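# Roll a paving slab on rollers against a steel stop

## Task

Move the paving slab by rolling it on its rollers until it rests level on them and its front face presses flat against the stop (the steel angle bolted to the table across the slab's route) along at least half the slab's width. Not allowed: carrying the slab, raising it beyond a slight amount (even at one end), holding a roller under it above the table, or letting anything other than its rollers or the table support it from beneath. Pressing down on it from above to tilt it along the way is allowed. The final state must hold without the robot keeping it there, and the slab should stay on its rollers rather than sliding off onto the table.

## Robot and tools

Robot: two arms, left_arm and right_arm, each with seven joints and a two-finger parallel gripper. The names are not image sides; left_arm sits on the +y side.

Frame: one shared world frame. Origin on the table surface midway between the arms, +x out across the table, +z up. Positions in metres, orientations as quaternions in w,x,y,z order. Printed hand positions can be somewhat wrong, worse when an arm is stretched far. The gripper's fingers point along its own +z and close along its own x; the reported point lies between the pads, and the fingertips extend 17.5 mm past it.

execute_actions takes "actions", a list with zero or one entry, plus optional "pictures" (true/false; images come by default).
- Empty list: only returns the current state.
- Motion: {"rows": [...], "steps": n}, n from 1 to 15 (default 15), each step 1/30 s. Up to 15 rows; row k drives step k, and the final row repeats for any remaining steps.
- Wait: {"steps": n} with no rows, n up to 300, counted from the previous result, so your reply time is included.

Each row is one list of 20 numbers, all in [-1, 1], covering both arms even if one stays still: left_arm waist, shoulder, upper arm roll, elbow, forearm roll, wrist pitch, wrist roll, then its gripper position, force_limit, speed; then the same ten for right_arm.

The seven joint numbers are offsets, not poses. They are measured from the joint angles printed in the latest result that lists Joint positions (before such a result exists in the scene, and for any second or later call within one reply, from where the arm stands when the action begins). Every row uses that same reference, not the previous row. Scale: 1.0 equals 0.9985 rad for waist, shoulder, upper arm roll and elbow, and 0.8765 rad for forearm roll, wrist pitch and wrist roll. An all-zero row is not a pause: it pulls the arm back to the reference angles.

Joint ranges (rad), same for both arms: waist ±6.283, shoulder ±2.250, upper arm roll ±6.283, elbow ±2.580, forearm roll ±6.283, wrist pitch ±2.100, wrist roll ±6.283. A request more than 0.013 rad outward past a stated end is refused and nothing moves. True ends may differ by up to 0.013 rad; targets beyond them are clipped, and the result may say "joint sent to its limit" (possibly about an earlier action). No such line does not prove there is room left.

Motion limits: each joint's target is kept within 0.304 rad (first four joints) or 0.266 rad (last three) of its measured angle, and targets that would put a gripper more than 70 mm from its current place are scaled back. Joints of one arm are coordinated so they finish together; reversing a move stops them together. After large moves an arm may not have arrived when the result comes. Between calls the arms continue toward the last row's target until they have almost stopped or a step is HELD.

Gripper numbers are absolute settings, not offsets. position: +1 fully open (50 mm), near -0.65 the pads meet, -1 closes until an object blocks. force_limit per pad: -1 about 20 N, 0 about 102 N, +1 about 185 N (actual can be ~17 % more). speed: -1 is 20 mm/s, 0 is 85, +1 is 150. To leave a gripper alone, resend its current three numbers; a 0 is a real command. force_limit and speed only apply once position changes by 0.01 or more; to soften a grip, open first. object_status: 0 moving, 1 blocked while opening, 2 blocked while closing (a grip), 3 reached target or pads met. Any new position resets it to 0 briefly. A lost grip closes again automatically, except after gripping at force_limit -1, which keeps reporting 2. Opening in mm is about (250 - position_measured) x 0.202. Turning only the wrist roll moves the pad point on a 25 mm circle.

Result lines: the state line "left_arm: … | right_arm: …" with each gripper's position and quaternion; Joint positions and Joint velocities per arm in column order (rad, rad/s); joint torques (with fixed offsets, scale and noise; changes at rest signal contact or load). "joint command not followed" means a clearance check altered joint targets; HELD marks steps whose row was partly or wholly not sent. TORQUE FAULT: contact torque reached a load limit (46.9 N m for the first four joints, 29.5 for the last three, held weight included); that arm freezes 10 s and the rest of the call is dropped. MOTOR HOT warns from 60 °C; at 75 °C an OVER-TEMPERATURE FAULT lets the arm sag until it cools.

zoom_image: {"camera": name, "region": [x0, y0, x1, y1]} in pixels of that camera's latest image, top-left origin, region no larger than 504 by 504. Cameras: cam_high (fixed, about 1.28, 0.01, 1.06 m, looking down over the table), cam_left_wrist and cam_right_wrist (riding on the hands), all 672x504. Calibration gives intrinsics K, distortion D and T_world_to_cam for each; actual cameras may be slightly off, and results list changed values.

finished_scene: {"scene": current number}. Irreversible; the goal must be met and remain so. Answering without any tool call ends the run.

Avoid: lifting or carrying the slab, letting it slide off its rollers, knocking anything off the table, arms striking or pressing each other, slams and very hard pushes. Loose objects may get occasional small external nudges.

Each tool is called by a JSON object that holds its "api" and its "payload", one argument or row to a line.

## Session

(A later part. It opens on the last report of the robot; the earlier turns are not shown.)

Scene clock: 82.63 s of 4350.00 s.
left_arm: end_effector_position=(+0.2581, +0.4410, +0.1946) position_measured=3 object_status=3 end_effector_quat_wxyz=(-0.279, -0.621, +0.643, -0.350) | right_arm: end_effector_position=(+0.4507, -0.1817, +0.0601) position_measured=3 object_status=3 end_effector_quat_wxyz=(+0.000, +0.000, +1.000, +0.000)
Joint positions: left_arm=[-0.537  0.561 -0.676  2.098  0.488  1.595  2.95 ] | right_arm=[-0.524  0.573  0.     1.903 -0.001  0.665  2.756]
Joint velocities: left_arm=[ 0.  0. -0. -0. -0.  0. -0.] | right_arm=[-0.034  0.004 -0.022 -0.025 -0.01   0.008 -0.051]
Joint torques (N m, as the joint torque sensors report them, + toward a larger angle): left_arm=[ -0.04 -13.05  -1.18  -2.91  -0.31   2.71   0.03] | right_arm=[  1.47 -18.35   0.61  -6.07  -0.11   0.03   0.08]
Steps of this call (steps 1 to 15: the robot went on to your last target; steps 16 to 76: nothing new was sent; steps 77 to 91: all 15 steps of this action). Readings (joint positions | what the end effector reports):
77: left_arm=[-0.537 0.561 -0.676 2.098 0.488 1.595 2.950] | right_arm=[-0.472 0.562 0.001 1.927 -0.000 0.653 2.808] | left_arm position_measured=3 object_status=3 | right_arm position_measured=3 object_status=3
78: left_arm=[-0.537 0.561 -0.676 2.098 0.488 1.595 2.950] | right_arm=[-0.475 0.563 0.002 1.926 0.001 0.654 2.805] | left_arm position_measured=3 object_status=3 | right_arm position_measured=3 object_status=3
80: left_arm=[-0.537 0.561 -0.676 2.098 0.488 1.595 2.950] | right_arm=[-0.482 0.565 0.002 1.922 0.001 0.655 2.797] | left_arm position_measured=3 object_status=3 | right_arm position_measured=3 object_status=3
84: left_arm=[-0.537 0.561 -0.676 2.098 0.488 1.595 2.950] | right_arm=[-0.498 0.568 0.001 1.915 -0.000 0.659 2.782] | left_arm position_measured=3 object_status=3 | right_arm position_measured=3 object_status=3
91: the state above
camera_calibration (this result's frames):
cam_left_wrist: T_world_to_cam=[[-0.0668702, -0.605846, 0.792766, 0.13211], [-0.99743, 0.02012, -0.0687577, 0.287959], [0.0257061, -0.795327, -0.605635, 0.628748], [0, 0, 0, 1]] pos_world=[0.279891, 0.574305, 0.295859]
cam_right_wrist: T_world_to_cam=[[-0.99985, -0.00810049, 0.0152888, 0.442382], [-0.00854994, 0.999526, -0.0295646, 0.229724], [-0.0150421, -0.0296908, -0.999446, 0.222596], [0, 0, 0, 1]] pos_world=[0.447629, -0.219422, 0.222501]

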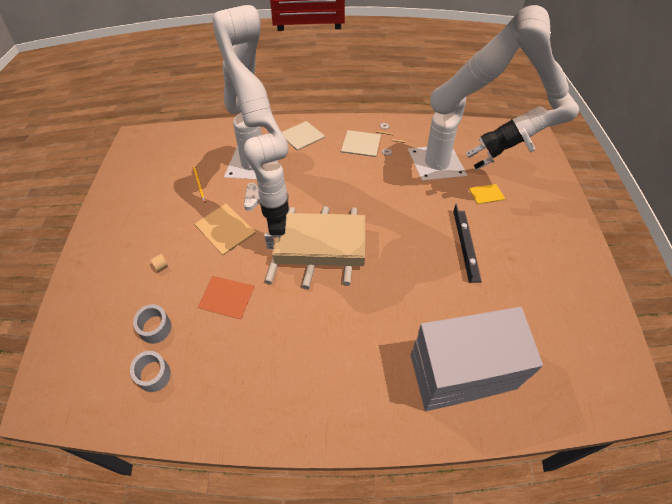

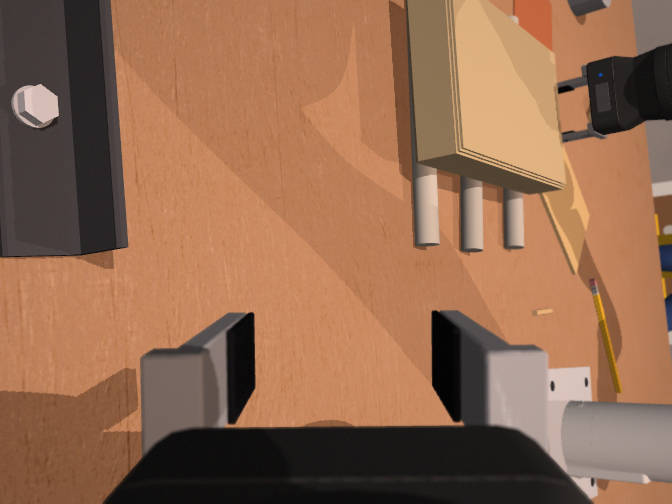

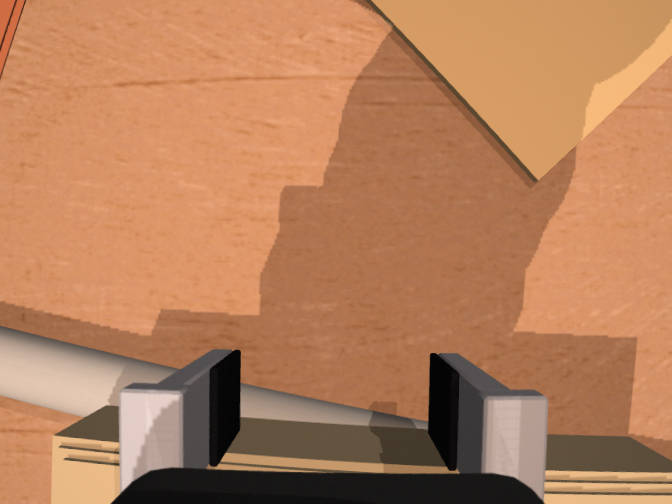

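{"api": "execute_actions", "payload": {
  "actions": [
    {"steps":20}
  ]
}}

Scene clock: 83.57 s of 4350.00 s.
left_arm: end_effector_position=(+0.2581, +0.4410, +0.1946) position_measured=3 object_status=3 end_effector_quat_wxyz=(-0.279, -0.621, +0.643, -0.350) | right_arm: end_effector_position=(+0.4505, -0.1804, +0.0601) position_measured=3 object_status=3 end_effector_quat_wxyz=(-0.000, -0.000, +1.000, +0.000)
Joint positions: left_arm=[-0.537  0.561 -0.676  2.098  0.488  1.595  2.95 ] | right_arm=[-0.527  0.573  0.     1.902 -0.001  0.666  2.754]
Joint velocities: left_arm=[ 0.     0.    -0.    -0.    -0.    -0.001 -0.   ] | right_arm=[ 0. -0.  0. -0.  0. -0.  0.]
Joint torques (N m, as the joint torque sensors report them, + toward a larger angle): left_arm=[ -0.13 -13.37  -1.28  -2.37  -0.16   2.65   0.13] | right_arm=[ -0.17 -18.33   0.58  -6.4   -0.14  -0.23   0.11]
Steps of this call (steps 1 to 15: the robot went on to your last target; steps 16 to 28: nothing new was sent). Readings (joint positions | what the end effector reports):
1: left_arm=[-0.537 0.561 -0.676 2.098 0.488 1.595 2.950] | right_arm=[-0.524 0.573 -0.000 1.903 -0.001 0.665 2.755] | left_arm position_measured=3 object_status=3 | right_arm position_measured=3 object_status=3
2: left_arm=[-0.537 0.561 -0.676 2.098 0.488 1.595 2.950] | right_arm=[-0.525 0.573 -0.000 1.902 -0.001 0.666 2.754] | left_arm position_measured=3 object_status=3 | right_arm position_measured=3 object_status=3
4: left_arm=[-0.537 0.561 -0.676 2.098 0.488 1.595 2.950] | right_arm=[-0.526 0.573 -0.000 1.902 -0.001 0.666 2.754] | left_arm position_measured=3 object_status=3 | right_arm position_measured=3 object_status=3
8: left_arm=[-0.537 0.561 -0.676 2.098 0.488 1.595 2.950] | right_arm=[-0.526 0.573 0.000 1.902 -0.001 0.666 2.754] | left_arm position_measured=3 object_status=3 | right_arm position_measured=3 object_status=3
28: the state above
All arms were judged still, so your last target was given up. Only a new action makes them travel on or press farther. Fingers that are still opening or closing keep moving.
camera_calibration (this result's frames):
cam_left_wrist: T_world_to_cam=[[-0.0668701, -0.605846, 0.792766, 0.13211], [-0.99743, 0.0201199, -0.0687576, 0.287959], [0.0257062, -0.795327, -0.605635, 0.628748], [0, 0, 0, 1]] pos_world=[0.279891, 0.574305, 0.295859]
cam_right_wrist: T_world_to_cam=[[-0.999839, -0.0093045, 0.0153746, 0.44202], [-0.009757, 0.999514, -0.0296237, 0.228999], [-0.0150915, -0.0297689, -0.999443, 0.222609], [0, 0, 0, 1]] pos_world=[0.447543, -0.218148, 0.222473]

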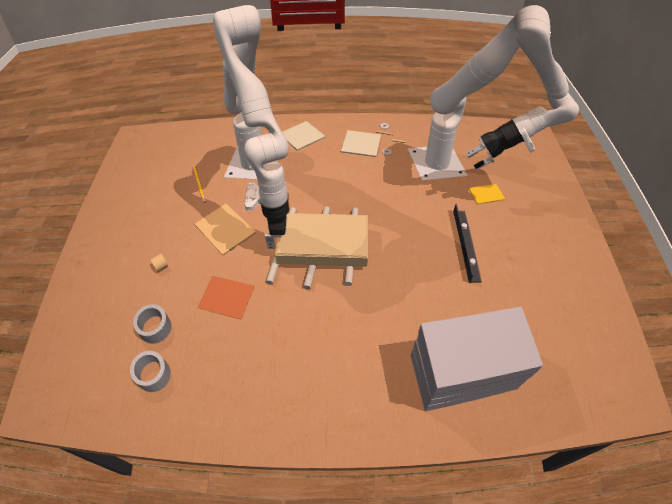

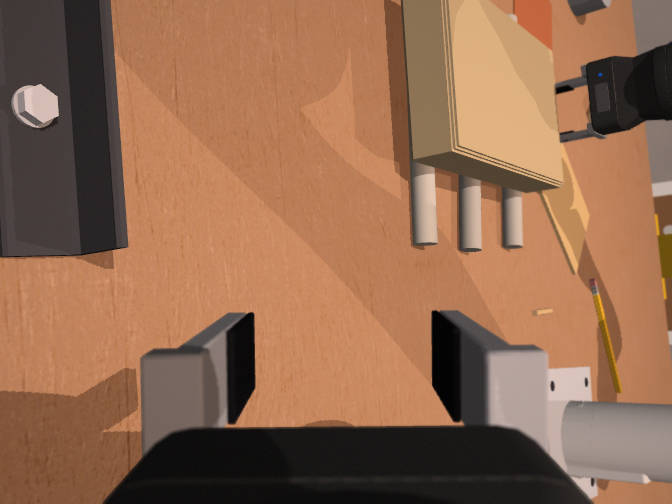

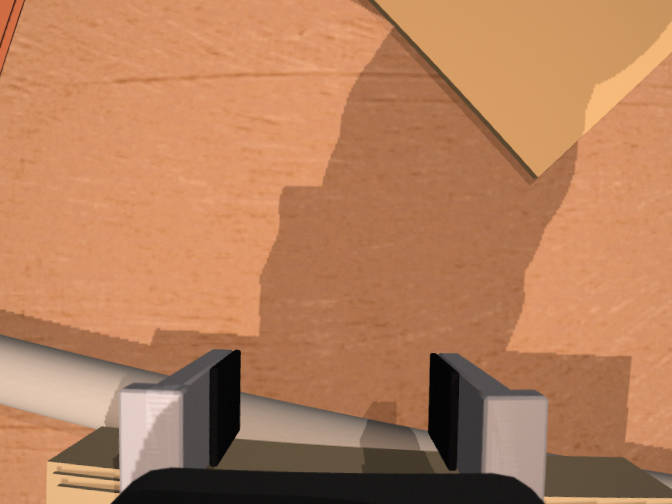

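{"api": "execute_actions", "payload": {
  "actions": [
    {"steps":30}
  ]
}}

Scene clock: 84.73 s of 4350.00 s.
left_arm: end_effector_position=(+0.2581, +0.4410, +0.1946) position_measured=3 object_status=3 end_effector_quat_wxyz=(-0.279, -0.621, +0.643, -0.350) | right_arm: end_effector_position=(+0.4505, -0.1804, +0.0601) position_measured=3 object_status=3 end_effector_quat_wxyz=(-0.000, -0.000, +1.000, +0.000)
Joint positions: left_arm=[-0.537  0.561 -0.676  2.098  0.488  1.595  2.95 ] | right_arm=[-0.527  0.573  0.     1.902 -0.001  0.666  2.754]
Joint velocities: left_arm=[-0.     0.    -0.     0.     0.    -0.001 -0.001] | right_arm=[-0.  0.  0. -0. -0.  0.  0.]
Joint torques (N m, as the joint torque sensors report them, + toward a larger angle): left_arm=[  0.05 -13.06  -1.13  -2.34  -0.19   2.6    0.1 ] | right_arm=[  0.09 -18.55   0.22  -5.96   0.24  -0.04  -0.06]
Steps of this call (steps 1 to 35: nothing new was sent). Readings (joint positions | what the end effector reports):
1: left_arm=[-0.537 0.561 -0.676 2.098 0.488 1.595 2.950] | right_arm=[-0.527 0.573 0.000 1.902 -0.001 0.666 2.754] | left_arm position_measured=3 object_status=3 | right_arm position_measured=3 object_status=3
2: left_arm=[-0.537 0.561 -0.676 2.098 0.488 1.595 2.950] | right_arm=[-0.527 0.573 0.000 1.902 -0.001 0.666 2.754] | left_arm position_measured=3 object_status=3 | right_arm position_measured=3 object_status=3
4: left_arm=[-0.537 0.561 -0.676 2.098 0.488 1.595 2.950] | right_arm=[-0.527 0.573 0.000 1.902 -0.001 0.666 2.754] | left_arm position_measured=3 object_status=3 | right_arm position_measured=3 object_status=3
8: left_arm=[-0.537 0.561 -0.676 2.098 0.488 1.595 2.950] | right_arm=[-0.527 0.573 0.000 1.902 -0.001 0.666 2.754] | left_arm position_measured=3 object_status=3 | right_arm position_measured=3 object_status=3
35: the state above
camera_calibration (this result's frames):
cam_left_wrist: T_world_to_cam=[[-0.0668699, -0.605846, 0.792766, 0.13211], [-0.997431, 0.0201198, -0.0687575, 0.287959], [0.0257062, -0.795327, -0.605635, 0.628748], [0, 0, 0, 1]] pos_world=[0.279891, 0.574305, 0.295859]
cam_right_wrist: T_world_to_cam=[[-0.999839, -0.00930497, 0.0153746, 0.44202], [-0.00975747, 0.999513, -0.0296237, 0.228999], [-0.0150915, -0.029769, -0.999443, 0.222609], [0, 0, 0, 1]] pos_world=[0.447543, -0.218148, 0.222473]

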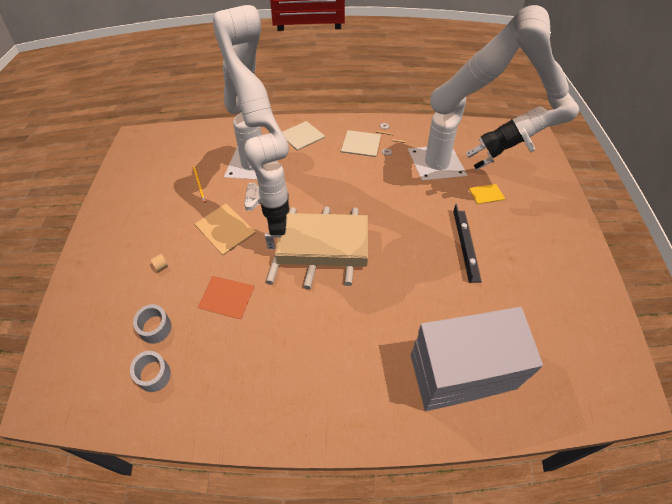

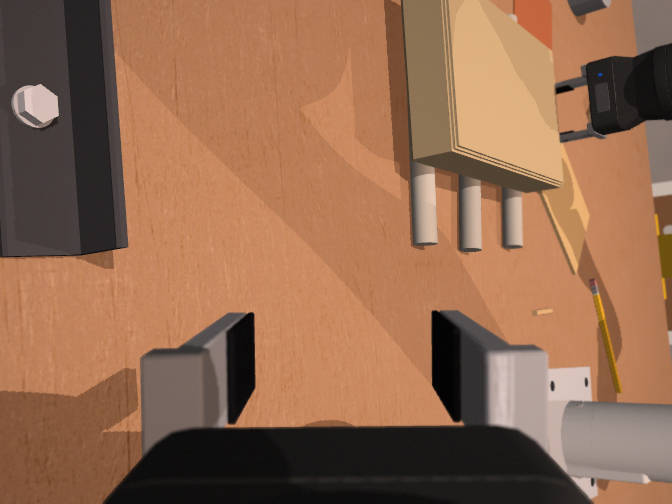

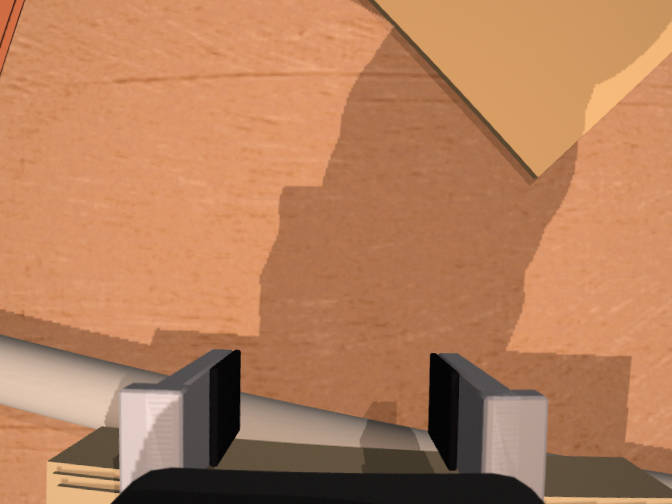

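{"api": "execute_actions", "payload": {
  "actions": [
    {"rows":[[0,0,0,0,0,0,0,1,0,0, -0.010,0.002,0,-0.005,0,0.003,-0.011,1,0,0],[0,0,0,0,0,0,0,1,0,0, -0.015,0.004,0,-0.008,0,0.005,-0.017,1,0,0],[0,0,0,0,0,0,0,1,0,0, -0.020,0.005,0,-0.011,0,0.007,-0.023,1,0,0],[0,0,0,0,0,0,0,1,0,0, -0.025,0.007,0,-0.014,0,0.008,-0.028,1,0,0],[0,0,0,0,0,0,0,1,0,0, -0.030,0.008,0,-0.016,0,0.010,-0.034,1,0,0],[0,0,0,0,0,0,0,1,0,0, -0.035,0.009,0,-0.019,0,0.012,-0.040,1,0,0],[0,0,0,0,0,0,0,1,0,0, -0.040,0.010,0,-0.022,0,0.013,-0.045,1,0,0],[0,0,0,0,0,0,0,1,0,0, -0.045,0.012,0,-0.025,0,0.015,-0.051,1,0,0],[0,0,0,0,0,0,0,1,0,0, -0.050,0.013,0,-0.027,0,0.017,-0.057,1,0,0],[0,0,0,0,0,0,0,1,0,0, -0.055,0.014,0,-0.030,0,0.018,-0.062,1,0,0],[0,0,0,0,0,0,0,1,0,0, -0.060,0.016,0,-0.033,0,0.020,-0.068,1,0,0],[0,0,0,0,0,0,0,1,0,0, -0.065,0.017,0,-0.035,0,0.0215,-0.0735,1,0,0]],"steps":15}
  ],
  "pictures": false
}}

Scene clock: 90.73 s of 4350.00 s.
left_arm: end_effector_position=(+0.2581, +0.4410, +0.1946) position_measured=3 object_status=3 end_effector_quat_wxyz=(-0.279, -0.621, +0.643, -0.350) | right_arm: end_effector_position=(+0.4501, -0.1508, +0.0599) position_measured=3 object_status=3 end_effector_quat_wxyz=(-0.000, +0.000, +1.000, +0.000)
Joint positions: left_arm=[-0.537  0.561 -0.676  2.098  0.488  1.595  2.95 ] | right_arm=[-0.589  0.59  -0.001  1.868 -0.001  0.684  2.69 ]
Joint velocities: left_arm=[ 0.     0.     0.     0.     0.    -0.001  0.001] | right_arm=[-0.022  0.003  0.002 -0.012  0.002  0.007 -0.021]
Joint torques (N m, as the joint torque sensors report them, + toward a larger angle): left_arm=[  0.22 -13.44  -1.29  -2.37  -0.36   2.65   0.17] | right_arm=[  0.6  -19.06   1.08  -6.31   0.02  -0.11   0.2 ]
Steps of this call (steps 1 to 90: nothing new was sent; then 2.50 s passed at rest; steps 91 to 105: all 15 steps of this action). Readings (joint positions | what the end effector reports):
91: left_arm=[-0.537 0.561 -0.676 2.098 0.488 1.595 2.950] | right_arm=[-0.528 0.574 0.000 1.902 -0.000 0.666 2.753] | left_arm position_measured=3 object_status=3 | right_arm position_measured=3 object_status=3
92: left_arm=[-0.537 0.561 -0.676 2.098 0.488 1.595 2.950] | right_arm=[-0.533 0.575 0.001 1.900 -0.000 0.667 2.750] | left_arm position_measured=3 object_status=3 | right_arm position_measured=3 object_status=3
94: left_arm=[-0.537 0.561 -0.676 2.098 0.488 1.595 2.950] | right_arm=[-0.543 0.578 0.000 1.894 -0.000 0.670 2.739] | left_arm position_measured=3 object_status=3 | right_arm position_measured=3 object_status=3
98: left_arm=[-0.537 0.561 -0.676 2.098 0.488 1.595 2.950] | right_arm=[-0.561 0.583 0.002 1.883 0.000 0.676 2.719] | left_arm position_measured=3 object_status=3 | right_arm position_measured=3 object_status=3
105: the state above

{"api": "execute_actions", "payload": {
  "actions": [
    {"rows":[[0,0,0,0,0,0,0,1,0,0, -0.010,0.003,0,-0.007,0,0.004,-0.011,1,0,0],[0,0,0,0,0,0,0,1,0,0, -0.015,0.005,0,-0.010,0,0.006,-0.016,1,0,0],[0,0,0,0,0,0,0,1,0,0, -0.020,0.006,0,-0.014,0,0.008,-0.022,1,0,0],[0,0,0,0,0,0,0,1,0,0, -0.025,0.008,0,-0.017,0,0.010,-0.027,1,0,0],[0,0,0,0,0,0,0,1,0,0, -0.030,0.009,0,-0.020,0,0.013,-0.033,1,0,0],[0,0,0,0,0,0,0,1,0,0, -0.035,0.011,0,-0.024,0,0.015,-0.038,1,0,0],[0,0,0,0,0,0,0,1,0,0, -0.040,0.012,0,-0.027,0,0.017,-0.044,1,0,0],[0,0,0,0,0,0,0,1,0,0, -0.045,0.014,0,-0.031,0,0.019,-0.049,1,0,0],[0,0,0,0,0,0,0,1,0,0, -0.050,0.015,0,-0.034,0,0.021,-0.055,1,0,0],[0,0,0,0,0,0,0,1,0,0, -0.055,0.017,0,-0.038,0,0.023,-0.060,1,0,0],[0,0,0,0,0,0,0,1,0,0, -0.060,0.018,0,-0.041,0,0.025,-0.066,1,0,0],[0,0,0,0,0,0,0,1,0,0, -0.0635,0.0195,0,-0.0436,0,0.027,-0.070,1,0,0]],"steps":15}
  ]
}}

Scene clock: 93.77 s of 4350.00 s.
left_arm: end_effector_position=(+0.2581, +0.4410, +0.1946) position_measured=3 object_status=3 end_effector_quat_wxyz=(-0.279, -0.621, +0.643, -0.350) | right_arm: end_effector_position=(+0.4501, -0.1203, +0.0603) position_measured=3 object_status=3 end_effector_quat_wxyz=(+0.000, -0.000, +1.000, +0.001)
Joint positions: left_arm=[-0.537  0.561 -0.676  2.098  0.488  1.595  2.95 ] | right_arm=[-0.65   0.608 -0.002  1.825 -0.001  0.707  2.63 ]
Joint velocities: left_arm=[-0.    -0.     0.    -0.     0.     0.001  0.   ] | right_arm=[-0.025  0.003 -0.005 -0.015  0.     0.008 -0.017]
Joint torques (N m, as the joint torque sensors report them, + toward a larger angle): left_arm=[  0.21 -13.52  -1.03  -2.66  -0.23   2.76  -0.02] | right_arm=[  0.61 -19.34   0.61  -6.11   0.     0.15   0.38]
Steps of this call (steps 1 to 15: the robot went on to your last target; steps 16 to 76: nothing new was sent; steps 77 to 91: all 15 steps of this action). Readings (joint positions | what the end effector reports):
77: left_arm=[-0.537 0.561 -0.676 2.098 0.488 1.595 2.950] | right_arm=[-0.593 0.591 0.000 1.867 -0.000 0.685 2.689] | left_arm position_measured=3 object_status=3 | right_arm position_measured=3 object_status=3
78: left_arm=[-0.537 0.561 -0.676 2.098 0.488 1.595 2.950] | right_arm=[-0.597 0.592 0.001 1.864 -0.000 0.687 2.685] | left_arm position_measured=3 object_status=3 | right_arm position_measured=3 object_status=3
80: left_arm=[-0.537 0.561 -0.676 2.098 0.488 1.595 2.950] | right_arm=[-0.606 0.595 -0.000 1.857 -0.001 0.690 2.676] | left_arm position_measured=3 object_status=3 | right_arm position_measured=3 object_status=3
84: left_arm=[-0.537 0.561 -0.676 2.098 0.488 1.595 2.950] | right_arm=[-0.624 0.601 0.000 1.844 0.000 0.698 2.656] | left_arm position_measured=3 object_status=3 | right_arm position_measured=3 object_status=3
91: the state above
camera_calibration (this result's frames):
cam_left_wrist: T_world_to_cam=[[-0.0668703, -0.605848, 0.792765, 0.132113], [-0.99743, 0.0201204, -0.0687575, 0.287959], [0.0257059, -0.795326, -0.605637, 0.628748], [0, 0, 0, 1]] pos_world=[0.279891, 0.574306, 0.295858]
cam_right_wrist: T_world_to_cam=[[-0.999843, -0.00893075, 0.0153066, 0.44221], [-0.009358, 0.999562, -0.0280724, 0.168603], [-0.0150492, -0.0282112, -0.999489, 0.224755], [0, 0, 0, 1]] pos_world=[0.447101, -0.158239, 0.222604]

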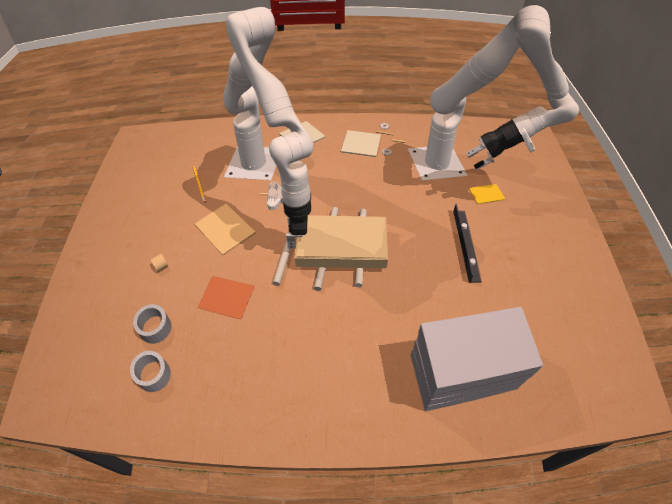

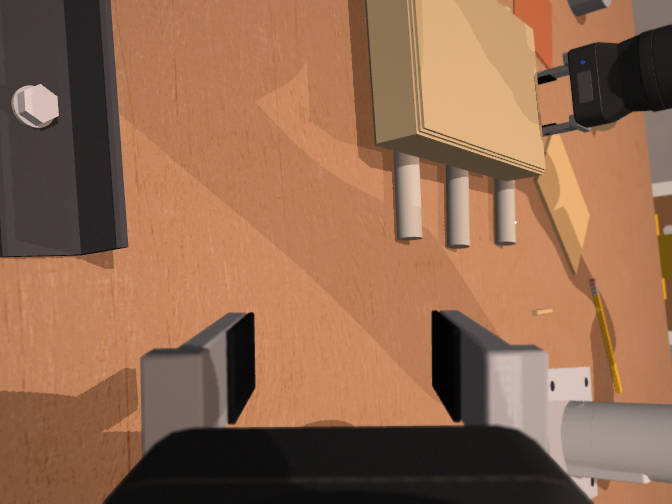

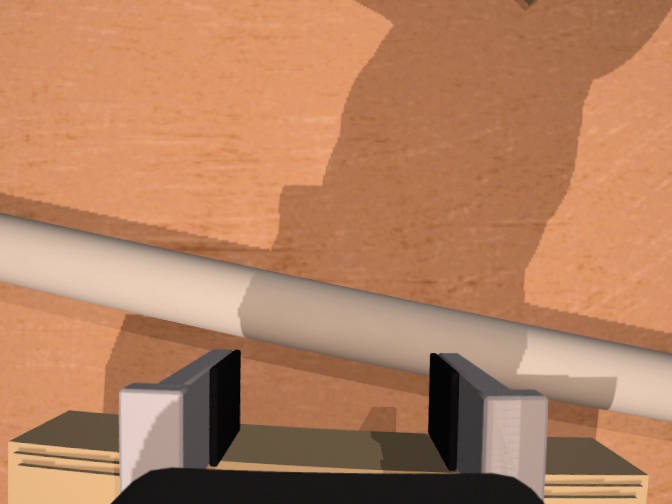

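{"api": "execute_actions", "payload": {
  "actions": [
    {"rows":[[0,0,0,0,0,0,0,1,0,0, -0.010,0.004,0,-0.008,0,0.005,-0.011,1,0,0],[0,0,0,0,0,0,0,1,0,0, -0.014,0.006,0,-0.011,0,0.007,-0.016,1,0,0],[0,0,0,0,0,0,0,1,0,0, -0.018,0.007,0,-0.015,0,0.009,-0.020,1,0,0],[0,0,0,0,0,0,0,1,0,0, -0.022,0.009,0,-0.018,0,0.011,-0.025,1,0,0],[0,0,0,0,0,0,0,1,0,0, -0.026,0.010,0,-0.021,0,0.013,-0.029,1,0,0],[0,0,0,0,0,0,0,1,0,0, -0.030,0.012,0,-0.024,0,0.015,-0.033,1,0,0],[0,0,0,0,0,0,0,1,0,0, -0.034,0.014,0,-0.028,0,0.017,-0.038,1,0,0],[0,0,0,0,0,0,0,1,0,0, -0.038,0.015,0,-0.031,0,0.019,-0.042,1,0,0],[0,0,0,0,0,0,0,1,0,0, -0.042,0.017,0,-0.034,0,0.021,-0.047,1,0,0],[0,0,0,0,0,0,0,1,0,0, -0.046,0.018,0,-0.037,0,0.023,-0.051,1,0,0],[0,0,0,0,0,0,0,1,0,0, -0.0503,0.020,0,-0.0408,0,0.0257,-0.056,1,0,0]],"steps":15}
  ],
  "pictures": false
}}

Scene clock: 97.97 s of 4350.00 s.
left_arm: end_effector_position=(+0.2581, +0.4410, +0.1946) position_measured=3 object_status=3 end_effector_quat_wxyz=(-0.279, -0.621, +0.643, -0.350) | right_arm: end_effector_position=(+0.4495, -0.0951, +0.0600) position_measured=3 object_status=3 end_effector_quat_wxyz=(-0.001, +0.000, +1.000, +0.001)
Joint positions: left_arm=[-0.537  0.561 -0.676  2.098  0.488  1.595  2.95 ] | right_arm=[-0.698  0.628 -0.002  1.784 -0.001  0.73   2.581]
Joint velocities: left_arm=[-0.     0.    -0.     0.    -0.001  0.     0.   ] | right_arm=[-0.019  0.005 -0.006 -0.009 -0.001  0.004 -0.006]
Joint torques (N m, as the joint torque sensors report them, + toward a larger angle): left_arm=[  0.26 -13.27  -1.37  -2.53  -0.42   2.63  -0.11] | right_arm=[  0.34 -19.53  -0.07  -6.14   0.09   0.01   0.27]
Steps of this call (steps 1 to 15: the robot went on to your last target; steps 16 to 90: nothing new was sent; then 0.70 s passed at rest; steps 91 to 105: all 15 steps of this action). Readings (joint positions | what the end effector reports):
91: left_arm=[-0.537 0.561 -0.676 2.098 0.488 1.595 2.950] | right_arm=[-0.654 0.610 -0.001 1.823 -0.001 0.708 2.628] | left_arm position_measured=3 object_status=3 | right_arm position_measured=3 object_status=3
92: left_arm=[-0.537 0.561 -0.676 2.098 0.488 1.595 2.950] | right_arm=[-0.657 0.612 -0.000 1.820 -0.001 0.710 2.624] | left_arm position_measured=3 object_status=3 | right_arm position_measured=3 object_status=3
94: left_arm=[-0.537 0.561 -0.676 2.098 0.488 1.595 2.950] | right_arm=[-0.665 0.615 -0.001 1.813 -0.001 0.714 2.616] | left_arm position_measured=3 object_status=3 | right_arm position_measured=3 object_status=3
98: left_arm=[-0.537 0.561 -0.676 2.098 0.488 1.595 2.950] | right_arm=[-0.681 0.621 -0.002 1.800 -0.001 0.721 2.600] | left_arm position_measured=3 object_status=3 | right_arm position_measured=3 object_status=3
105: the state above

{"api": "execute_actions", "payload": {
  "actions": [
    {"rows":[[0,0,0,0,0,0,0,1,0,0, 0.12,-0.153,0.002,0.124,0,0.033,0.13,1,0,0],[0,0,0,0,0,0,0,1,0,0, 0.12,-0.153,0.002,0.124,0,0.033,0.13,1,0,0],[0,0,0,0,0,0,0,1,0,0, 0.12,-0.153,0.002,0.124,0,0.033,0.13,1,0,0],[0,0,0,0,0,0,0,1,0,0, 0.12,-0.153,0.002,0.124,0,0.033,0.13,1,0,0],[0,0,0,0,0,0,0,1,0,0, 0.12,-0.153,0.002,0.124,0,0.033,0.13,1,0,0],[0,0,0,0,0,0,0,1,0,0, 0.12,-0.153,0.002,0.124,0,0.033,0.13,1,0,0],[0,0,0,0,0,0,0,1,0,0, 0.12,-0.153,0.002,0.124,0,0.033,0.13,1,0,0],[0,0,0,0,0,0,0,1,0,0, 0.12,-0.153,0.002,0.124,0,0.033,0.13,1,0,0],[0,0,0,0,0,0,0,1,0,0, 0.12,-0.153,0.002,0.124,0,0.033,1,1,0,0]],"steps":15}
  ],
  "pictures": false
}}

{"api": "execute_actions", "payload": {
  "actions": [
    {"steps":20}
  ],
  "pictures": false
}}

Scene clock: 105.63 s of 4350.00 s.
left_arm: end_effector_position=(+0.2581, +0.4410, +0.1946) position_measured=3 object_status=3 end_effector_quat_wxyz=(-0.279, -0.621, +0.643, -0.350) | right_arm: end_effector_position=(+0.4347, -0.1643, +0.0988) position_measured=3 object_status=3 end_effector_quat_wxyz=(-0.001, -0.097, +0.995, +0.000)
Joint positions: left_arm=[-0.537  0.561 -0.676  2.098  0.488  1.595  2.95 ] | right_arm=[-0.581  0.478  0.     1.907 -0.001  0.758  2.893]
Joint velocities: left_arm=[-0.     0.    -0.001 -0.     0.     0.001 -0.   ] | right_arm=[ 0.02  -0.026 -0.001  0.006  0.001  0.002  1.215]
Joint torques (N m, as the joint torque sensors report them, + toward a larger angle): left_arm=[  0.07 -13.17  -1.26  -2.32  -0.17   2.82   0.12] | right_arm=[  0.15 -16.46   0.12  -6.59  -0.02  -0.18  -0.01]
From where the robot then was, a joint's target lay farther than a number of 1.0 reaches, so one or more steps of this call were cut to that.
Steps of this call (steps 1 to 15: the robot went on to your last target; steps 16 to 90: nothing new was sent; then 4.17 s passed at rest; steps 91 to 105: all 15 steps of this action). Readings (joint positions | what the end effector reports):
91: left_arm=[-0.537 0.561 -0.676 2.098 0.488 1.595 2.950] | right_arm=[-0.699 0.627 -0.002 1.785 -0.001 0.730 2.581] | left_arm position_measured=3 object_status=3 | right_arm position_measured=3 object_status=3
92: left_arm=[-0.537 0.561 -0.676 2.098 0.488 1.595 2.950] | right_arm=[-0.694 0.620 -0.003 1.789 -0.002 0.730 2.585] | left_arm position_measured=3 object_status=3 | right_arm position_measured=3 object_status=3
94: left_arm=[-0.537 0.561 -0.676 2.098 0.488 1.595 2.950] | right_arm=[-0.670 0.590 -0.004 1.811 -0.002 0.735 2.604] | left_arm position_measured=3 object_status=3 | right_arm position_measured=3 object_status=3
98: left_arm=[-0.537 0.561 -0.676 2.098 0.488 1.595 2.950] | right_arm=[-0.600 0.502 0.002 1.884 -0.000 0.754 2.673] | left_arm position_measured=3 object_status=3 | right_arm position_measured=3 object_status=3
105: the state above

Scene clock: 106.30 s of 4350.00 s.
left_arm: end_effector_position=(+0.2581, +0.4410, +0.1946) position_measured=3 object_status=3 end_effector_quat_wxyz=(-0.279, -0.621, +0.643, -0.350) | right_arm: end_effector_position=(+0.4474, -0.1590, +0.0998) position_measured=3 object_status=3 end_effector_quat_wxyz=(-0.000, -0.368, +0.930, +0.000)
Joint positions: left_arm=[-0.537  0.561 -0.676  2.098  0.488  1.595  2.95 ] | right_arm=[-0.578  0.475  0.     1.908 -0.001  0.759  3.457]
Joint velocities: left_arm=[ 0.     0.     0.     0.     0.001  0.    -0.   ] | right_arm=[ 0.    -0.    -0.001  0.     0.     0.    -0.   ]
Joint torques (N m, as the joint torque sensors report them, + toward a larger angle): left_arm=[ -0.09 -13.08  -1.29  -2.57  -0.12   2.87  -0.03] | right_arm=[ -0.38 -17.08   0.4   -6.76   0.09  -0.2    0.03]
Steps of this call (steps 1 to 20: the robot went on to your last target). Readings (joint positions | what the end effector reports):
1: left_arm=[-0.537 0.561 -0.676 2.098 0.488 1.595 2.950] | right_arm=[-0.580 0.477 0.000 1.908 -0.001 0.758 2.934] | left_arm position_measured=3 object_status=3 | right_arm position_measured=3 object_status=3
2: left_arm=[-0.537 0.561 -0.676 2.098 0.488 1.595 2.950] | right_arm=[-0.580 0.477 0.000 1.908 -0.001 0.758 2.975] | left_arm position_measured=3 object_status=3 | right_arm position_measured=3 object_status=3
4: left_arm=[-0.537 0.561 -0.676 2.098 0.488 1.595 2.950] | right_arm=[-0.579 0.476 0.000 1.908 -0.001 0.758 3.056] | left_arm position_measured=3 object_status=3 | right_arm position_measured=3 object_status=3
8: left_arm=[-0.537 0.561 -0.676 2.098 0.488 1.595 2.950] | right_arm=[-0.579 0.475 0.000 1.908 -0.001 0.759 3.218] | left_arm position_measured=3 object_status=3 | right_arm position_measured=3 object_status=3
20: the state above

Remaining q7: 4.068−3.457 = 0.611 rad → 0.697.

{"api": "execute_actions", "payload": {
  "actions": [
    {"rows":[[0,0,0,0,0,0,0,1,0,0, 0,0,0,0,0,0,0.697,1,0,0]],"steps":15}
  ],
  "pictures": false
}}

{"api": "execute_actions", "payload": {
  "actions": [
    {"steps":10}
  ]
}}

Scene clock: 108.30 s of 4350.00 s.
left_arm: end_effector_position=(+0.2581, +0.4410, +0.1946) position_measured=3 object_status=3 end_effector_quat_wxyz=(-0.279, -0.621, +0.643, -0.350) | right_arm: end_effector_position=(+0.4540, -0.1484, +0.0998) position_measured=3 object_status=3 end_effector_quat_wxyz=(-0.000, -0.589, +0.808, +0.000)
Joint positions: left_arm=[-0.537  0.561 -0.676  2.098  0.488  1.595  2.95 ] | right_arm=[-0.578  0.475  0.     1.908 -0.001  0.759  3.963]
Joint velocities: left_arm=[-0.    -0.    -0.    -0.001 -0.     0.001  0.   ] | right_arm=[-0.     0.     0.     0.     0.     0.001  1.216]
Joint torques (N m, as the joint torque sensors report them, + toward a larger angle): left_arm=[  0.   -13.23  -0.85  -2.48  -0.19   2.64  -0.01] | right_arm=[ -0.07 -17.4   -0.12  -6.93  -0.04  -0.29  -0.11]
Steps of this call (steps 1 to 15: the robot went on to your last target; steps 16 to 45: nothing new was sent; steps 46 to 60: all 15 steps of this action). Readings (joint positions | what the end effector reports):
46: left_arm=[-0.537 0.561 -0.676 2.098 0.488 1.595 2.950] | right_arm=[-0.578 0.475 0.000 1.908 -0.001 0.759 3.459] | left_arm position_measured=3 object_status=3 | right_arm position_measured=3 object_status=3
47: left_arm=[-0.537 0.561 -0.676 2.098 0.488 1.595 2.950] | right_arm=[-0.578 0.475 0.000 1.908 -0.001 0.759 3.468] | left_arm position_measured=3 object_status=3 | right_arm position_measured=3 object_status=3
49: left_arm=[-0.537 0.561 -0.676 2.098 0.488 1.595 2.950] | right_arm=[-0.578 0.475 0.000 1.908 -0.001 0.759 3.519] | left_arm position_measured=3 object_status=3 | right_arm position_measured=3 object_status=3
53: left_arm=[-0.537 0.561 -0.676 2.098 0.488 1.595 2.950] | right_arm=[-0.578 0.475 0.000 1.908 -0.001 0.759 3.679] | left_arm position_measured=3 object_status=3 | right_arm position_measured=3 object_status=3
60: the state above

Scene clock: 108.63 s of 4350.00 s.
left_arm: end_effector_position=(+0.2581, +0.4410, +0.1946) position_measured=3 object_status=3 end_effector_quat_wxyz=(-0.279, -0.621, +0.643, -0.350) | right_arm: end_effector_position=(+0.4547, -0.1459, +0.0998) position_measured=3 object_status=3 end_effector_quat_wxyz=(+0.000, +0.631, -0.776, -0.000)
Joint positions: left_arm=[-0.537  0.561 -0.676  2.098  0.488  1.595  2.95 ] | right_arm=[-0.578  0.475  0.     1.908 -0.001  0.759  4.068]
Joint velocities: left_arm=[-0.     0.     0.    -0.     0.    -0.001  0.   ] | right_arm=[ 0.001  0.     0.     0.     0.     0.    -0.   ]
Joint torques (N m, as the joint torque sensors report them, + toward a larger angle): left_arm=[  0.2  -13.07  -1.12  -2.31  -0.22   2.73   0.03] | right_arm=[ -0.01 -17.3    0.32  -6.9   -0.11  -0.42   0.19]
Steps of this call (steps 1 to 10: the robot went on to your last target). Readings (joint positions | what the end effector reports):
1: left_arm=[-0.537 0.561 -0.676 2.098 0.488 1.595 2.950] | right_arm=[-0.578 0.475 0.000 1.908 -0.001 0.759 4.002] | left_arm position_measured=3 object_status=3 | right_arm position_measured=3 object_status=3
2: left_arm=[-0.537 0.561 -0.676 2.098 0.488 1.595 2.950] | right_arm=[-0.578 0.475 0.000 1.908 -0.001 0.759 4.034] | left_arm position_measured=3 object_status=3 | right_arm position_measured=3 object_status=3
4: left_arm=[-0.537 0.561 -0.676 2.098 0.488 1.595 2.950] | right_arm=[-0.578 0.475 0.000 1.908 -0.001 0.759 4.065] | left_arm position_measured=3 object_status=3 | right_arm position_measured=3 object_status=3
8: left_arm=[-0.537 0.561 -0.676 2.098 0.488 1.595 2.950] | right_arm=[-0.578 0.475 0.000 1.908 -0.001 0.759 4.068] | left_arm position_measured=3 object_status=3 | right_arm position_measured=3 object_status=3
10: the state above
camera_calibration (this result's frames):
cam_left_wrist: T_world_to_cam=[[-0.0668704, -0.605852, 0.792762, 0.132117], [-0.99743, 0.0201209, -0.0687574, 0.28796], [0.0257056, -0.795323, -0.60564, 0.628749], [0, 0, 0, 1]] pos_world=[0.279892, 0.574308, 0.295858]
cam_right_wrist: T_world_to_cam=[[-0.194977, -0.980695, 0.0148988, -0.0617064], [-0.980467, 0.194486, -0.0293324, 0.519611], [0.0258685, -0.0203269, -0.999459, 0.246124], [0, 0, 0, 1]] pos_world=[0.491063, -0.156569, 0.262152]

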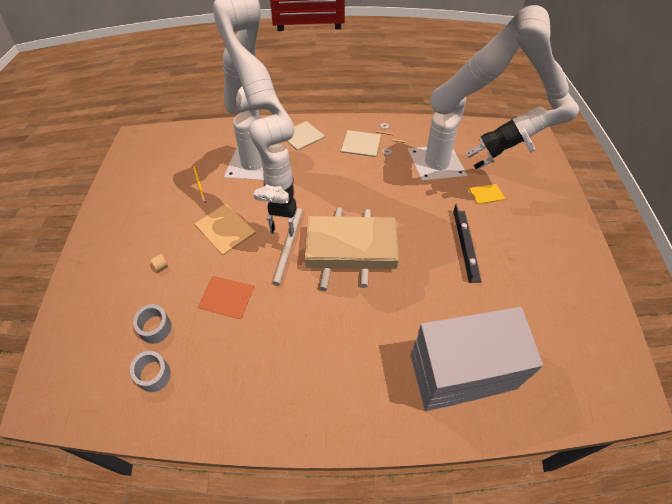

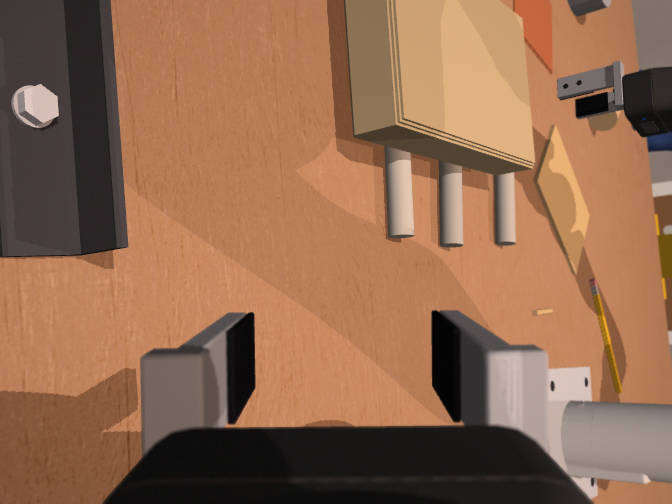

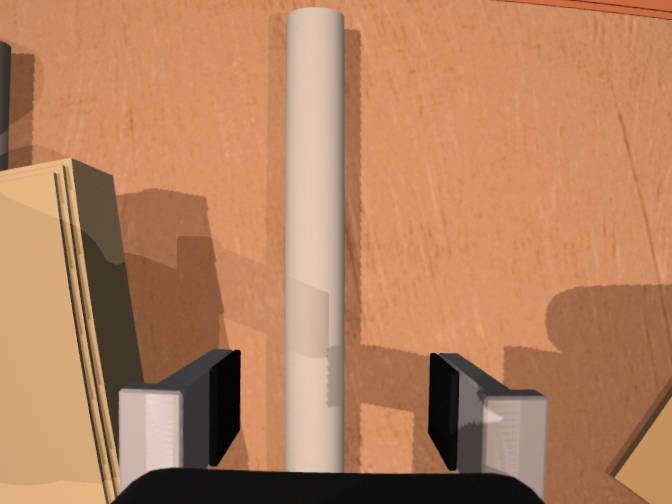

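{"api": "execute_actions", "payload": {
  "actions": [
    {"rows":[[0,0,0,0,0,0,0,1,0,0, -0.023,0.134,0,0.071,0,-0.235,-0.026,1,0,0]],"steps":15}
  ]
}}

Scene clock: 111.77 s of 4350.00 s.
left_arm: end_effector_position=(+0.2581, +0.4410, +0.1946) position_measured=3 object_status=3 end_effector_quat_wxyz=(-0.279, -0.621, +0.643, -0.350) | right_arm: end_effector_position=(+0.4496, -0.1382, +0.0324) position_measured=3 object_status=3 end_effector_quat_wxyz=(-0.001, +0.631, -0.776, +0.000)
Joint positions: left_arm=[-0.537  0.561 -0.676  2.098  0.488  1.595  2.95 ] | right_arm=[-0.601  0.607  0.     1.979 -0.001  0.553  4.045]
Joint velocities: left_arm=[ 0.     0.     0.    -0.    -0.    -0.001  0.   ] | right_arm=[-0.002  0.017  0.     0.001 -0.    -0.001  0.   ]
Joint torques (N m, as the joint torque sensors report them, + toward a larger angle): left_arm=[  0.03 -13.15  -1.18  -2.51  -0.14   2.88   0.21] | right_arm=[  0.35 -18.29   0.02  -5.22   0.06  -0.25  -0.11]
Steps of this call (steps 1 to 30: the robot went on to your last target; steps 31 to 79: nothing new was sent; steps 80 to 94: all 15 steps of this action). Readings (joint positions | what the end effector reports):
80: left_arm=[-0.537 0.561 -0.676 2.098 0.488 1.595 2.950] | right_arm=[-0.579 0.476 0.000 1.909 -0.001 0.757 4.068] | left_arm position_measured=3 object_status=3 | right_arm position_measured=3 object_status=3
81: left_arm=[-0.537 0.561 -0.676 2.098 0.488 1.595 2.950] | right_arm=[-0.580 0.483 0.001 1.911 -0.001 0.749 4.067] | left_arm position_measured=3 object_status=3 | right_arm position_measured=3 object_status=3
83: left_arm=[-0.537 0.561 -0.676 2.098 0.488 1.595 2.950] | right_arm=[-0.585 0.513 0.001 1.925 -0.001 0.708 4.063] | left_arm position_measured=3 object_status=3 | right_arm position_measured=3 object_status=3
87: left_arm=[-0.537 0.561 -0.676 2.098 0.488 1.595 2.950] | right_arm=[-0.598 0.591 -0.000 1.970 -0.001 0.580 4.048] | left_arm position_measured=3 object_status=3 | right_arm position_measured=3 object_status=3
94: the state above
camera_calibration (this result's frames):
cam_left_wrist: T_world_to_cam=[[-0.0668704, -0.605853, 0.792762, 0.132119], [-0.99743, 0.0201211, -0.0687573, 0.28796], [0.0257055, -0.795322, -0.605641, 0.628749], [0, 0, 0, 1]] pos_world=[0.279892, 0.574309, 0.295857]
cam_right_wrist: T_world_to_cam=[[-0.195296, -0.980655, 0.0132142, -0.0539694], [-0.980325, 0.1948, -0.0318827, 0.511166], [0.0286918, -0.0191808, -0.999404, 0.177927], [0, 0, 0, 1]] pos_world=[0.485464, -0.149088, 0.194831]

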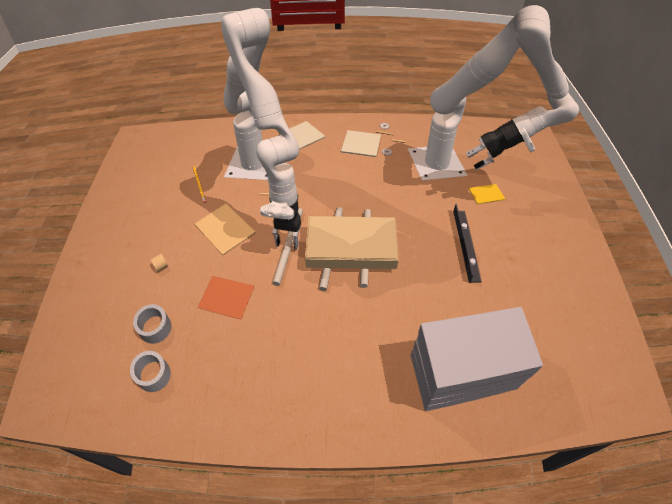

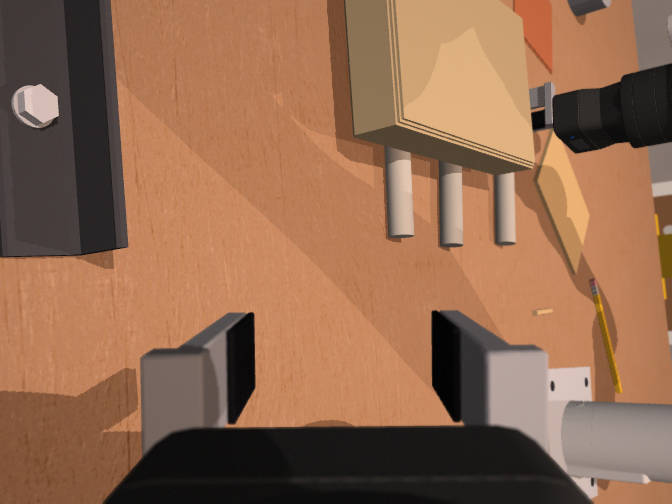

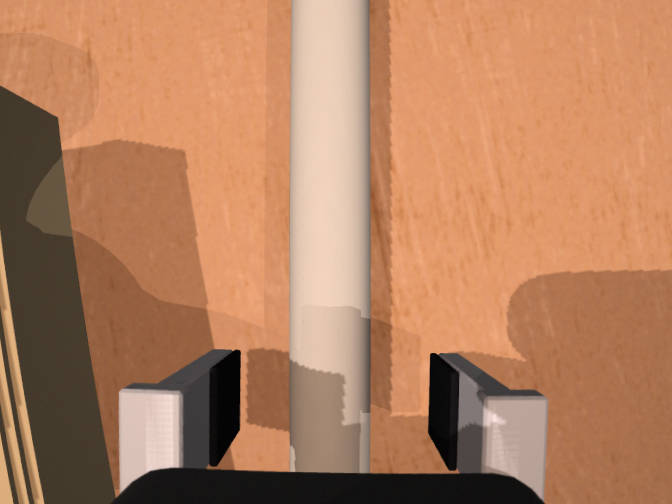

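{"api": "execute_actions", "payload": {
  "actions": [
    {"rows":[[0,0,0,0,0,0,0,1,0,0, 0,0.0174,0,0.0084,0,-0.0265,0,1,0,0]],"steps":15}
  ],
  "pictures": false
}}

{"api": "execute_actions", "payload": {
  "actions": [
    {"rows":[[0,0,0,0,0,0,0,1,0,0, 0,0,0,0,0,0,0,-1,0,0]],"steps":15}
  ]
}}

Scene clock: 113.87 s of 4350.00 s.
left_arm: end_effector_position=(+0.2581, +0.4410, +0.1946) position_measured=3 object_status=3 end_effector_quat_wxyz=(-0.279, -0.621, +0.643, -0.350) | right_arm: end_effector_position=(+0.4480, -0.1390, +0.0240) position_measured=3 object_status=3 end_effector_quat_wxyz=(-0.000, +0.631, -0.776, -0.000)
Joint positions: left_arm=[-0.537  0.561 -0.676  2.098  0.488  1.595  2.95 ] | right_arm=[-0.601  0.624  0.     1.988 -0.001  0.529  4.045]
Joint velocities: left_arm=[-0.    -0.    -0.    -0.001  0.     0.     0.   ] | right_arm=[ 0.     0.001 -0.001 -0.     0.     0.     0.   ]
Joint torques (N m, as the joint torque sensors report them, + toward a larger angle): left_arm=[ -0.12 -13.35  -1.26  -2.7   -0.16   2.76   0.17] | right_arm=[ -0.31 -18.3    0.11  -4.77   0.05  -0.19   0.18]
Steps of this call (steps 1 to 15: the robot went on to your last target; steps 16 to 48: nothing new was sent; steps 49 to 63: all 15 steps of this action). Readings (joint positions | what the end effector reports):
49: left_arm=[-0.537 0.561 -0.676 2.098 0.488 1.595 2.950] | right_arm=[-0.601 0.610 0.000 1.980 -0.001 0.551 4.045] | left_arm position_measured=3 object_status=3 | right_arm position_measured=3 object_status=3
50: left_arm=[-0.537 0.561 -0.676 2.098 0.488 1.595 2.950] | right_arm=[-0.601 0.616 0.000 1.982 -0.001 0.544 4.045] | left_arm position_measured=3 object_status=3 | right_arm position_measured=3 object_status=3
52: left_arm=[-0.537 0.561 -0.676 2.098 0.488 1.595 2.950] | right_arm=[-0.601 0.623 0.000 1.987 -0.001 0.532 4.045] | left_arm position_measured=3 object_status=3 | right_arm position_measured=3 object_status=3
56: left_arm=[-0.537 0.561 -0.676 2.098 0.488 1.595 2.950] | right_arm=[-0.601 0.624 0.000 1.987 -0.001 0.529 4.045] | left_arm position_measured=3 object_status=3 | right_arm position_measured=3 object_status=3
63: the state above

Scene clock: 114.37 s of 4350.00 s.
left_arm: end_effector_position=(+0.2581, +0.4410, +0.1946) position_measured=3 object_status=3 end_effector_quat_wxyz=(-0.279, -0.621, +0.643, -0.350) | right_arm: end_effector_position=(+0.4480, -0.1390, +0.0240) position_measured=151 object_status=0 end_effector_quat_wxyz=(-0.000, +0.631, -0.776, -0.000)
Joint positions: left_arm=[-0.537  0.561 -0.676  2.098  0.488  1.595  2.95 ] | right_arm=[-0.601  0.624  0.     1.988 -0.001  0.529  4.045]
Joint velocities: left_arm=[0.    0.    0.    0.    0.    0.001 0.   ] | right_arm=[ 0. -0.  0.  0. -0. -0. -0.]
Joint torques (N m, as the joint torque sensors report them, + toward a larger angle): left_arm=[  0.33 -13.34  -0.99  -2.58  -0.24   2.66   0.14] | right_arm=[  0.29 -18.33   0.1   -5.25  -0.18  -0.23   0.25]
Steps of this call (steps 1 to 15: all 15 steps of this action). Readings (joint positions | what the end effector reports):
1: left_arm=[-0.537 0.561 -0.676 2.098 0.488 1.595 2.950] | right_arm=[-0.601 0.624 0.000 1.988 -0.001 0.529 4.045] | left_arm position_measured=3 object_status=3 | right_arm position_measured=13 object_status=0
2: left_arm=[-0.537 0.561 -0.676 2.098 0.488 1.595 2.950] | right_arm=[-0.601 0.624 0.000 1.988 -0.001 0.529 4.045] | left_arm position_measured=3 object_status=3 | right_arm position_measured=27 object_status=0
4: left_arm=[-0.537 0.561 -0.676 2.098 0.488 1.595 2.950] | right_arm=[-0.601 0.624 0.000 1.988 -0.001 0.529 4.045] | left_arm position_measured=3 object_status=3 | right_arm position_measured=56 object_status=0
8: left_arm=[-0.537 0.561 -0.676 2.098 0.488 1.595 2.950] | right_arm=[-0.601 0.624 0.000 1.988 -0.001 0.529 4.045] | left_arm position_measured=3 object_status=3 | right_arm position_measured=112 object_status=0
15: the state above
camera_calibration (this result's frames):
cam_left_wrist: T_world_to_cam=[[-0.0668704, -0.605855, 0.79276, 0.132121], [-0.99743, 0.0201215, -0.0687571, 0.28796], [0.0257053, -0.795321, -0.605644, 0.62875], [0, 0, 0, 1]] pos_world=[0.279893, 0.57431, 0.295857]
cam_right_wrist: T_world_to_cam=[[-0.195271, -0.980639, 0.014732, -0.0549935], [-0.980391, 0.194772, -0.0299484, 0.509465], [0.0264992, -0.0202912, -0.999443, 0.170364], [0, 0, 0, 1]] pos_world=[0.484222, -0.149701, 0.186337]

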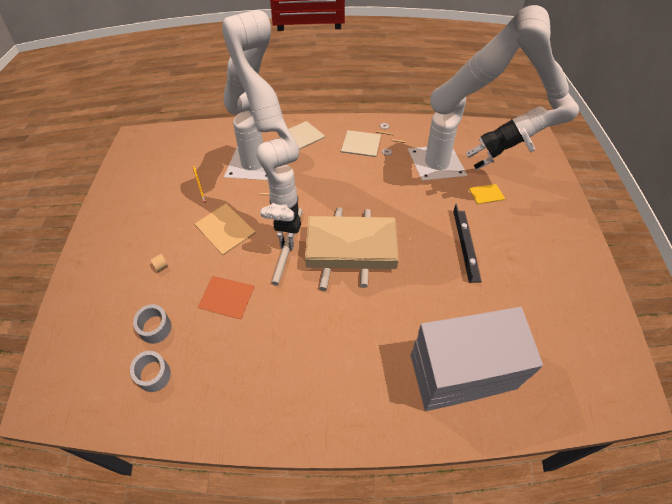

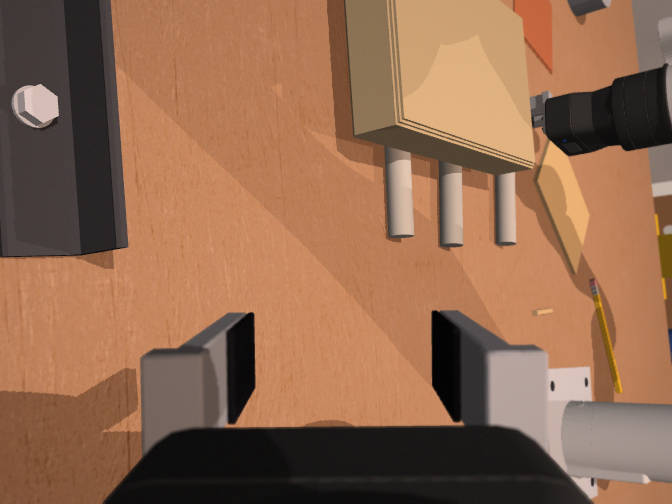

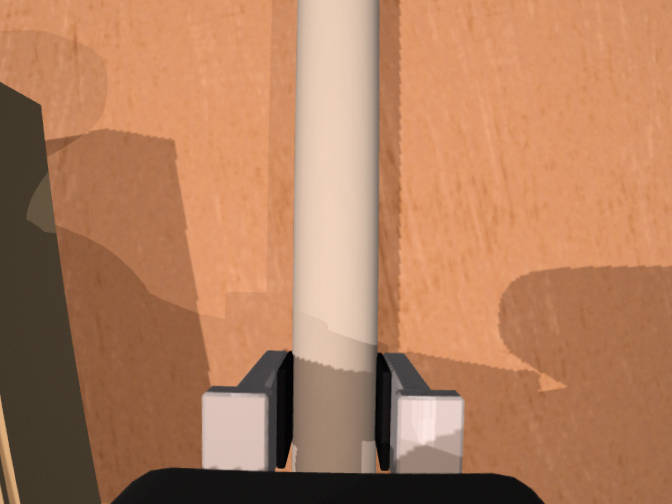

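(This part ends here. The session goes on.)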